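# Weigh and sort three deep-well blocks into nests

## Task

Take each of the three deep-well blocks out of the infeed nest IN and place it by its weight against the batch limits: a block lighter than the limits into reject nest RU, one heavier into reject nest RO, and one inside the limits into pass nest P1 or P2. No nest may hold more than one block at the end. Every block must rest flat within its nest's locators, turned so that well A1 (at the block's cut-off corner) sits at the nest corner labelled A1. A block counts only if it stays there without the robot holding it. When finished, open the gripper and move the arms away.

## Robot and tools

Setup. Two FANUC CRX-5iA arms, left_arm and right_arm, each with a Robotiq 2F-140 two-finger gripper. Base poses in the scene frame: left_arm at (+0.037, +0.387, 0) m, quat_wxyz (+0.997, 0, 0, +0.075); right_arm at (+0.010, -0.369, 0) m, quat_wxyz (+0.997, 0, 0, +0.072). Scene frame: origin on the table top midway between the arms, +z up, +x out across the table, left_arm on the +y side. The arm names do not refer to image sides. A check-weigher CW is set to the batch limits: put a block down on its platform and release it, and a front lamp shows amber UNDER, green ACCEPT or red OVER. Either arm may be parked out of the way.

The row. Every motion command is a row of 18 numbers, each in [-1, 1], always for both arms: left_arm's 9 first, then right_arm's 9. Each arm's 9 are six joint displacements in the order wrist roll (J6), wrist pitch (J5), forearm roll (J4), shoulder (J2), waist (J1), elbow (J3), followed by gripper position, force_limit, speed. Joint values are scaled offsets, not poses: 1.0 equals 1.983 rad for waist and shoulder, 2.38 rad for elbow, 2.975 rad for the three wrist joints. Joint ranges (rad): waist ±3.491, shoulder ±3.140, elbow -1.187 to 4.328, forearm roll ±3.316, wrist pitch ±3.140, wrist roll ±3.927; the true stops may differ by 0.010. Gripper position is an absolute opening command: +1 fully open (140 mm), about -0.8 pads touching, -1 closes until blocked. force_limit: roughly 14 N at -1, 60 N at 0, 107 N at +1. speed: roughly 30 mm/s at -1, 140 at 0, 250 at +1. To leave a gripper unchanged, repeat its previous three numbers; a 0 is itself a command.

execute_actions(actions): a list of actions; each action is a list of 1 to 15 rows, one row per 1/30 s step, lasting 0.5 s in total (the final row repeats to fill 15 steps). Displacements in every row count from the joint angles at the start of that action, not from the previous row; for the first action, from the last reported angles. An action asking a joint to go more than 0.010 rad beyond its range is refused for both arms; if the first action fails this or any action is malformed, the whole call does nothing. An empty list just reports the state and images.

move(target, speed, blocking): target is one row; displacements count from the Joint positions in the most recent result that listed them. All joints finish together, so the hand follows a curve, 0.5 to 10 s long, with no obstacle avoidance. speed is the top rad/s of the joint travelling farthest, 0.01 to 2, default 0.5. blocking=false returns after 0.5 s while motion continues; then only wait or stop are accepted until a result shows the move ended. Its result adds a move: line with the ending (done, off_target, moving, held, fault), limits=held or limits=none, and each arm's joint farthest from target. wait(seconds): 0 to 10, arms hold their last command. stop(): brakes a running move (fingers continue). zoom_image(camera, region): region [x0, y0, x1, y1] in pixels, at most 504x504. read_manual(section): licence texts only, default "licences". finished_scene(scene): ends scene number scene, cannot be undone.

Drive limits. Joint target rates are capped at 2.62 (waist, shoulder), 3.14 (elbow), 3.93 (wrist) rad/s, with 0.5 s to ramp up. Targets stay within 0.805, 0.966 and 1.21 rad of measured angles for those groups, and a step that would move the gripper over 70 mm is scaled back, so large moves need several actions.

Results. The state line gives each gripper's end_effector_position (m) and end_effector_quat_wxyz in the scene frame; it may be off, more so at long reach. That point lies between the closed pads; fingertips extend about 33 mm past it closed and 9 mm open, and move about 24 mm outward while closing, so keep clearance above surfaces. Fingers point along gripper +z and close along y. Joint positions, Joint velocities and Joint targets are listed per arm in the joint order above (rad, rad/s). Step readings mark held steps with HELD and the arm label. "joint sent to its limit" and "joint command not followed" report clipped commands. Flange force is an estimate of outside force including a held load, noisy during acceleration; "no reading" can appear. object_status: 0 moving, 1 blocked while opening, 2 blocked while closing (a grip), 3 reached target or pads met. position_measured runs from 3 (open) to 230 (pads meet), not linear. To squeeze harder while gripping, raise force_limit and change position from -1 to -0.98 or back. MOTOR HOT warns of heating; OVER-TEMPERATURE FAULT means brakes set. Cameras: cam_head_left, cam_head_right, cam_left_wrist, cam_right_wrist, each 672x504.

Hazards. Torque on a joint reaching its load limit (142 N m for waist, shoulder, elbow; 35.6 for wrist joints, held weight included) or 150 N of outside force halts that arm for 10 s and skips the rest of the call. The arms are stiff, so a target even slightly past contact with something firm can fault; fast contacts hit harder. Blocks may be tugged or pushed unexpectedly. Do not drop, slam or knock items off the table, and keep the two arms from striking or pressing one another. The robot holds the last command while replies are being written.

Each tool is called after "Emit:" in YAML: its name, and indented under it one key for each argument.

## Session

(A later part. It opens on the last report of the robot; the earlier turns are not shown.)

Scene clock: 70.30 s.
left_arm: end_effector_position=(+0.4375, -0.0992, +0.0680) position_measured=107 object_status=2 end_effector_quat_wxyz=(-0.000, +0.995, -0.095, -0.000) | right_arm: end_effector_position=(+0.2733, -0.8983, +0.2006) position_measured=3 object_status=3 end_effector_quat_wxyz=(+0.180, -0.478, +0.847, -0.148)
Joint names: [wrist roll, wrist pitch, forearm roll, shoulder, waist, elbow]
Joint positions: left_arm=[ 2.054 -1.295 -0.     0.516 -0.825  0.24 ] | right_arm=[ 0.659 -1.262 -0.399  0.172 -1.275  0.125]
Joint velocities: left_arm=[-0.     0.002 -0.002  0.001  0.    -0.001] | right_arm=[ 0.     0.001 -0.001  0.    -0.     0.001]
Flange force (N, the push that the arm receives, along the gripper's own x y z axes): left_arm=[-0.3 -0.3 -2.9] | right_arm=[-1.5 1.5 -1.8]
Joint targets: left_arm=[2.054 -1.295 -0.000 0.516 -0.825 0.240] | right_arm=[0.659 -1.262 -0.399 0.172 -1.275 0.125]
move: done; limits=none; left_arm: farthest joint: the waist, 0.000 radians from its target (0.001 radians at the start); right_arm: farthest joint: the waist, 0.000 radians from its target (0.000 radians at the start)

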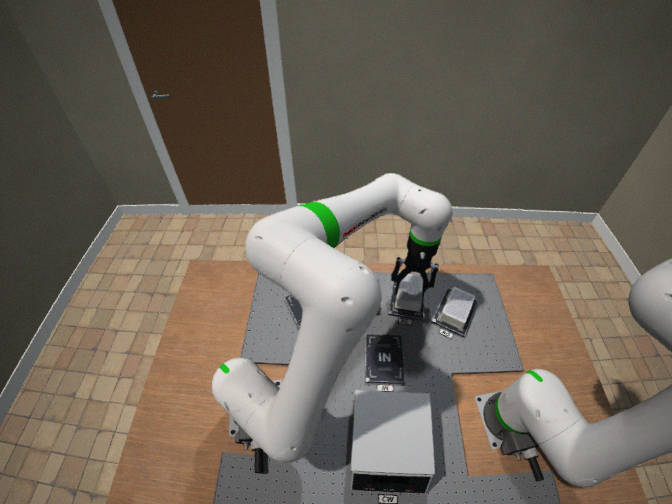

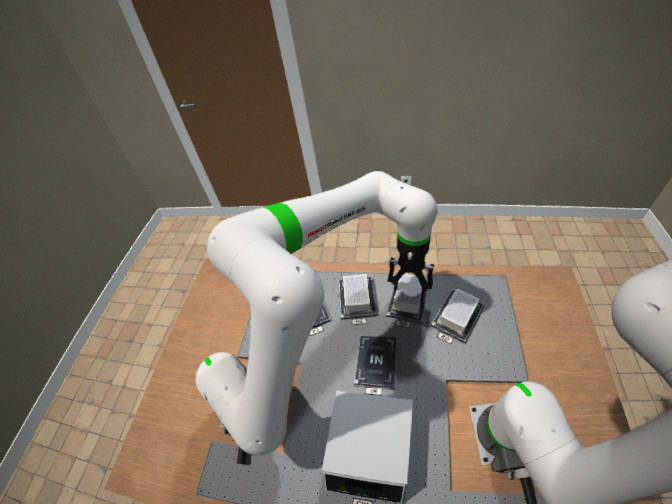

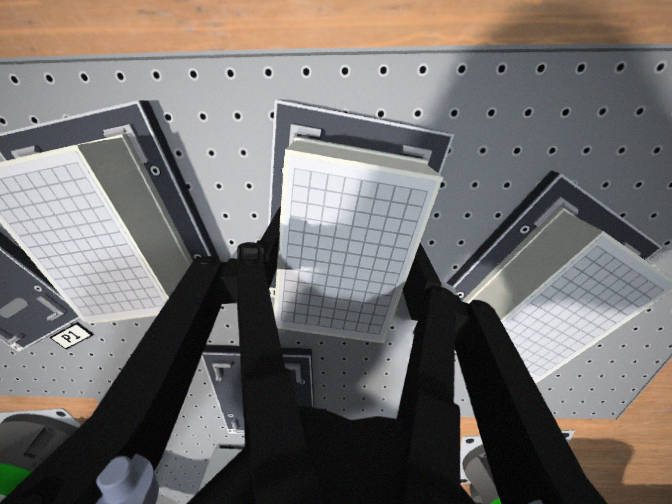

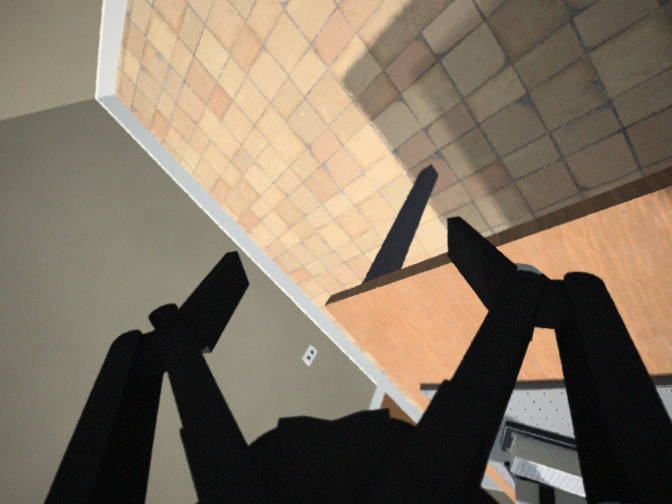

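Emit:
move:
  target: [-0.001,0.0081,0,0.0049,0,-0.006,-1,0,-0.5,0,0,0,0,0,0,1,0,0]
  speed: 0.022

Emit:
move:
  target: [0,0,0,0,0,0,0.5,0,-0.5,0,0,0,0,0,0,1,0,0]

Emit:
move:
  target: [0,-0.12,0,-0.055,0,0.104,0.5,0,-0.5,0,0,0,0,0,0,1,0,0]
  speed: 0.3

Scene clock: 71.87 s.
left_arm: end_effector_position=(+0.4379, -0.0995, +0.0562) position_measured=107 object_status=2 end_effector_quat_wxyz=(-0.000, +0.995, -0.097, +0.000) | right_arm: end_effector_position=(+0.2733, -0.8983, +0.2006) position_measured=3 object_status=3 end_effector_quat_wxyz=(+0.180, -0.478, +0.847, -0.148)
Joint names: [wrist roll, wrist pitch, forearm roll, shoulder, waist, elbow]
Joint positions: left_arm=[ 2.051 -1.271 -0.     0.526 -0.825  0.226] | right_arm=[ 0.659 -1.262 -0.399  0.172 -1.275  0.125]
Joint velocities: left_arm=[ 0.     0.002  0.001 -0.001  0.    -0.001] | right_arm=[-0.     0.    -0.001 -0.    -0.     0.   ]
Flange force (N, the push that the arm receives, along the gripper's own x y z axes): left_arm=[-6.7 -8.3 -5.4] | right_arm=[-2.4 1.2 -1.9]
Joint targets: left_arm=[2.051 -1.271 -0.000 0.526 -0.825 0.226] | right_arm=[0.659 -1.262 -0.399 0.172 -1.275 0.125]
move: done; limits=none; left_arm: farthest joint: the elbow, 0.001 radians from its target (0.015 radians at the start); right_arm: farthest joint: the waist, 0.000 radians from its target (0.000 radians at the start)

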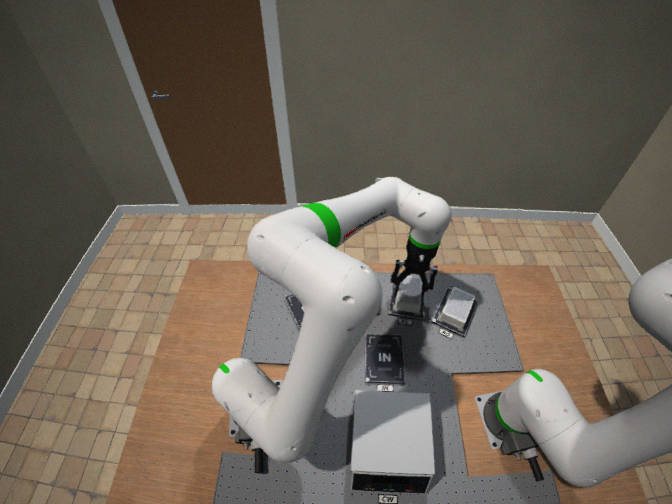

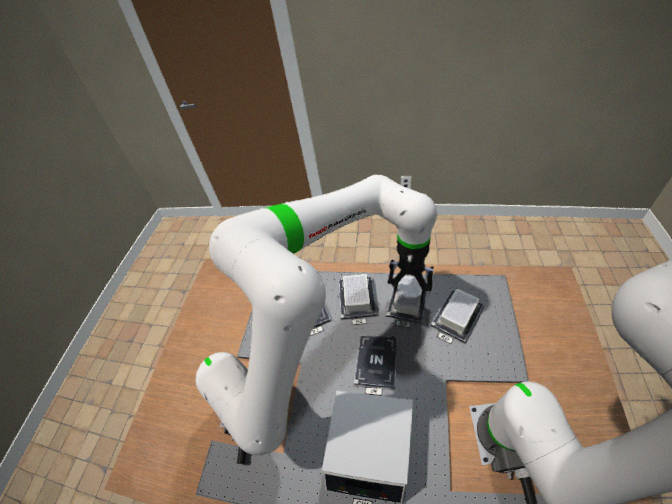

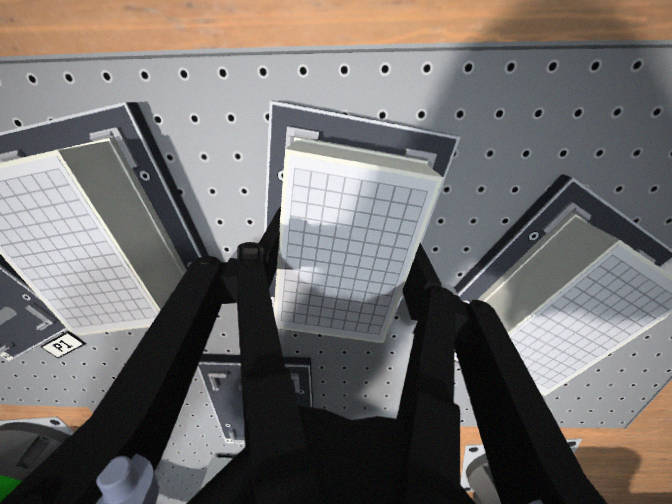

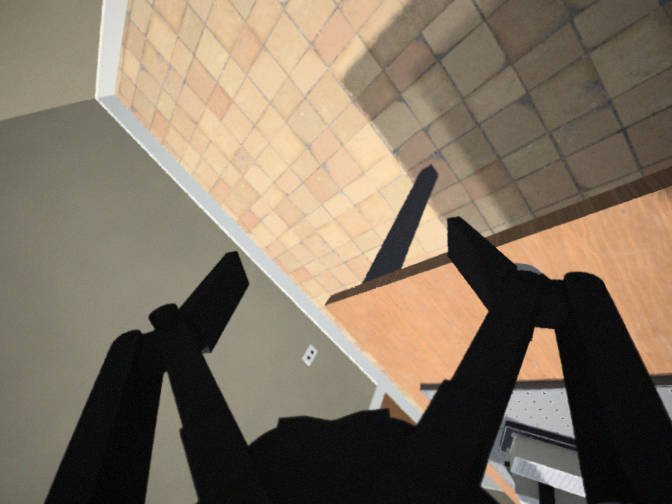

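Scene clock: 72.40 s.
left_arm: end_effector_position=(+0.4379, -0.0995, +0.0561) position_measured=66 object_status=3 end_effector_quat_wxyz=(-0.000, +0.995, -0.097, -0.000) | right_arm: end_effector_position=(+0.2733, -0.8983, +0.2006) position_measured=3 object_status=3 end_effector_quat_wxyz=(+0.180, -0.478, +0.847, -0.148)
Joint names: [wrist roll, wrist pitch, forearm roll, shoulder, waist, elbow]
Joint positions: left_arm=[ 2.051 -1.271 -0.     0.526 -0.825  0.226] | right_arm=[ 0.659 -1.262 -0.399  0.172 -1.275  0.125]
Joint velocities: left_arm=[-0.    -0.001  0.     0.001 -0.    -0.   ] | right_arm=[-0.     0.001  0.001  0.    -0.001 -0.001]
Flange force (N, the push that the arm receives, along the gripper's own x y z axes): left_arm=[-3.3 -2.4 -2.9] | right_arm=[0.3 -1.7 -3.2]
Joint targets: left_arm=[2.051 -1.271 -0.000 0.526 -0.825 0.226] | right_arm=[0.659 -1.262 -0.399 0.172 -1.275 0.125]
move: done; limits=none; left_arm: farthest joint: the waist, 0.000 radians from its target (0.000 radians at the start); right_arm: farthest joint: the waist, 0.000 radians from its target (0.000 radians at the start)

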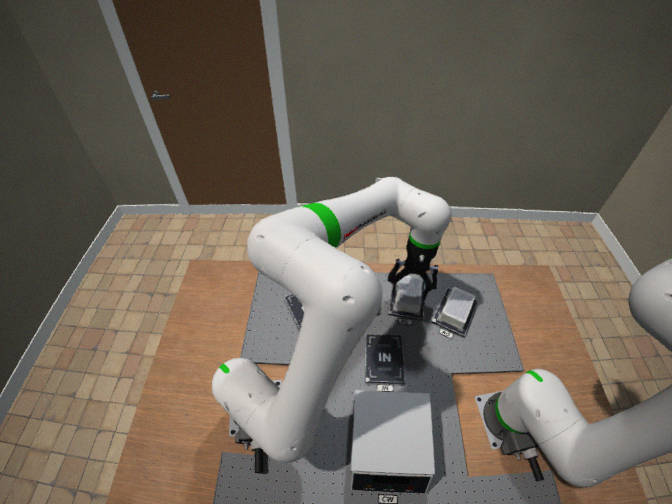

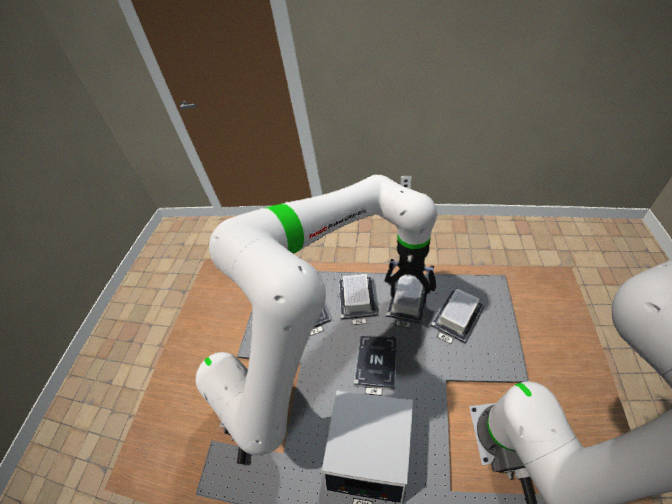

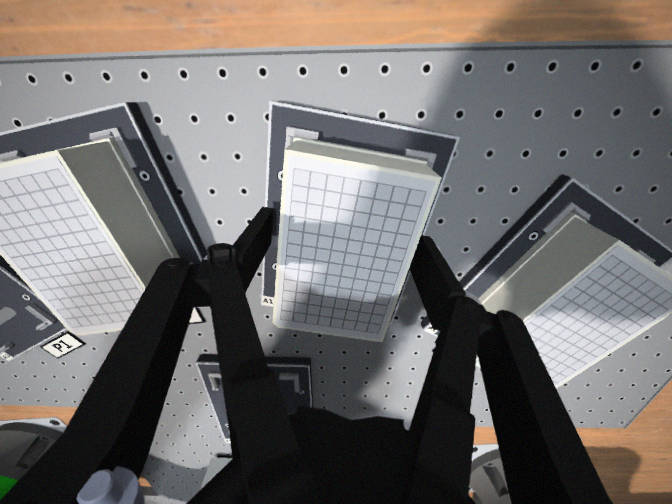

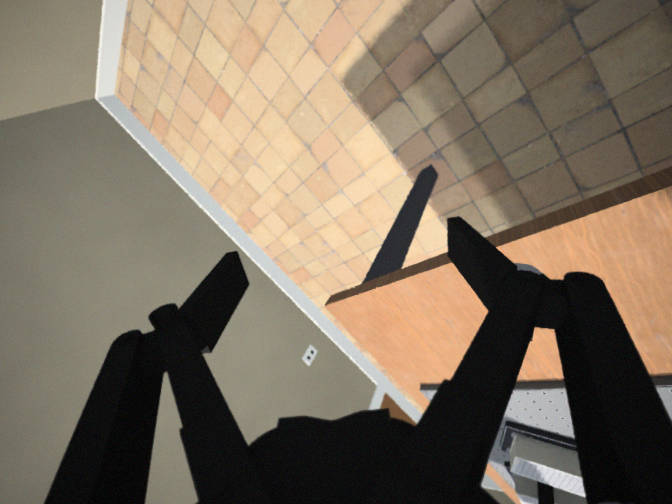

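Scene clock: 74.10 s.
left_arm: end_effector_position=(+0.4211, -0.0861, +0.2278) position_measured=66 object_status=3 end_effector_quat_wxyz=(-0.000, +0.995, -0.097, -0.000) | right_arm: end_effector_position=(+0.2733, -0.8983, +0.2006) position_measured=3 object_status=3 end_effector_quat_wxyz=(+0.180, -0.478, +0.847, -0.148)
Joint names: [wrist roll, wrist pitch, forearm roll, shoulder, waist, elbow]
Joint positions: left_arm=[ 2.051 -1.628 -0.     0.417 -0.825  0.474] | right_arm=[ 0.659 -1.262 -0.399  0.172 -1.275  0.125]
Joint velocities: left_arm=[-0.    -0.002 -0.001 -0.002  0.     0.001] | right_arm=[-0.    -0.001  0.001 -0.     0.     0.001]
Flange force (N, the push that the arm receives, along the gripper's own x y z axes): left_arm=[-3.3 -2.1 -1.1] | right_arm=[-3.1 0.9 -2.9]
Joint targets: left_arm=[2.051 -1.628 -0.000 0.417 -0.825 0.474] | right_arm=[0.659 -1.262 -0.399 0.172 -1.275 0.125]
move: done; limits=none; left_arm: farthest joint: the waist, 0.000 radians from its target (0.000 radians at the start); right_arm: farthest joint: the waist, 0.000 radians from its target (0.000 radians at the start)

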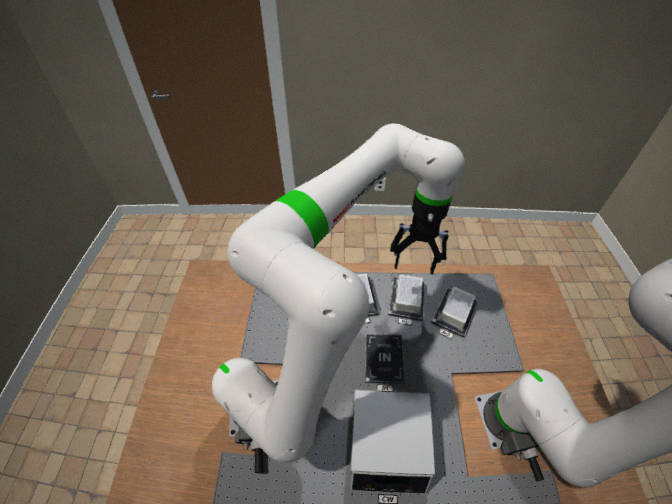

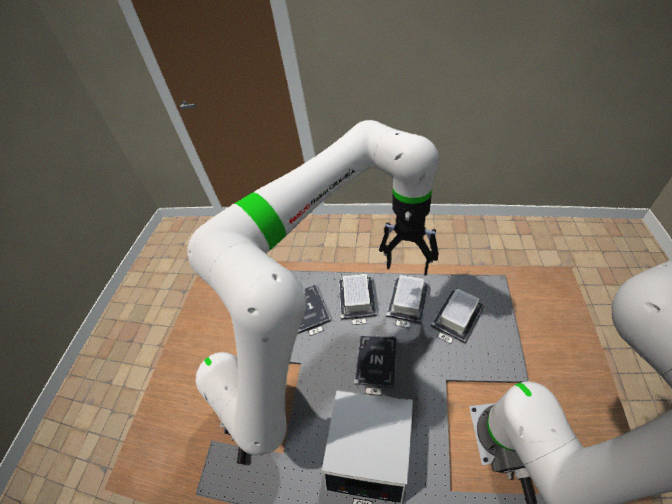

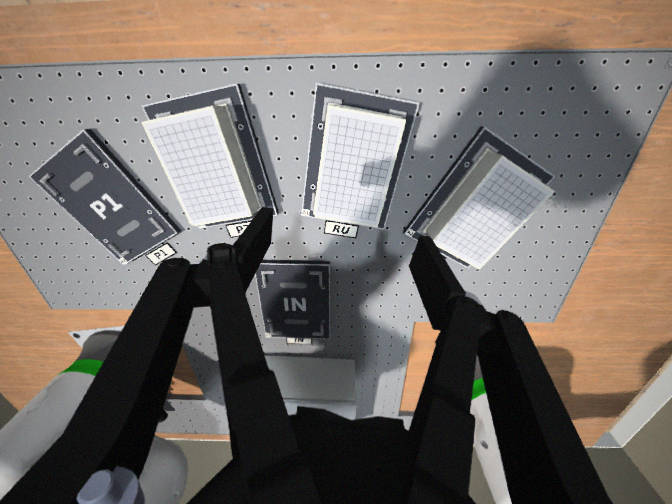

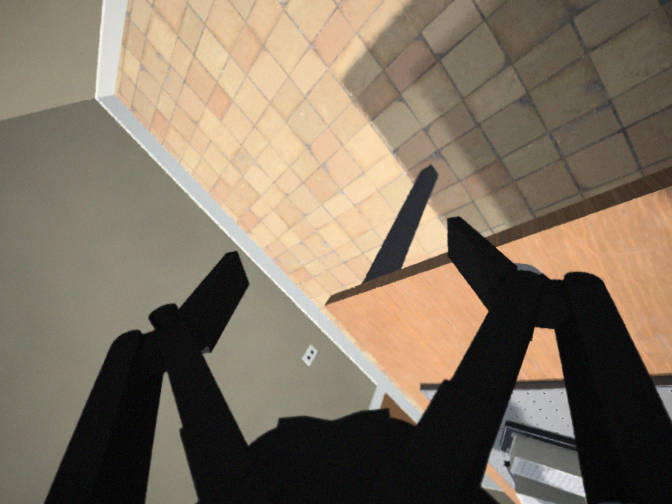

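Emit:
finished_scene:
  scene: 2

The scene is finished: the task was done.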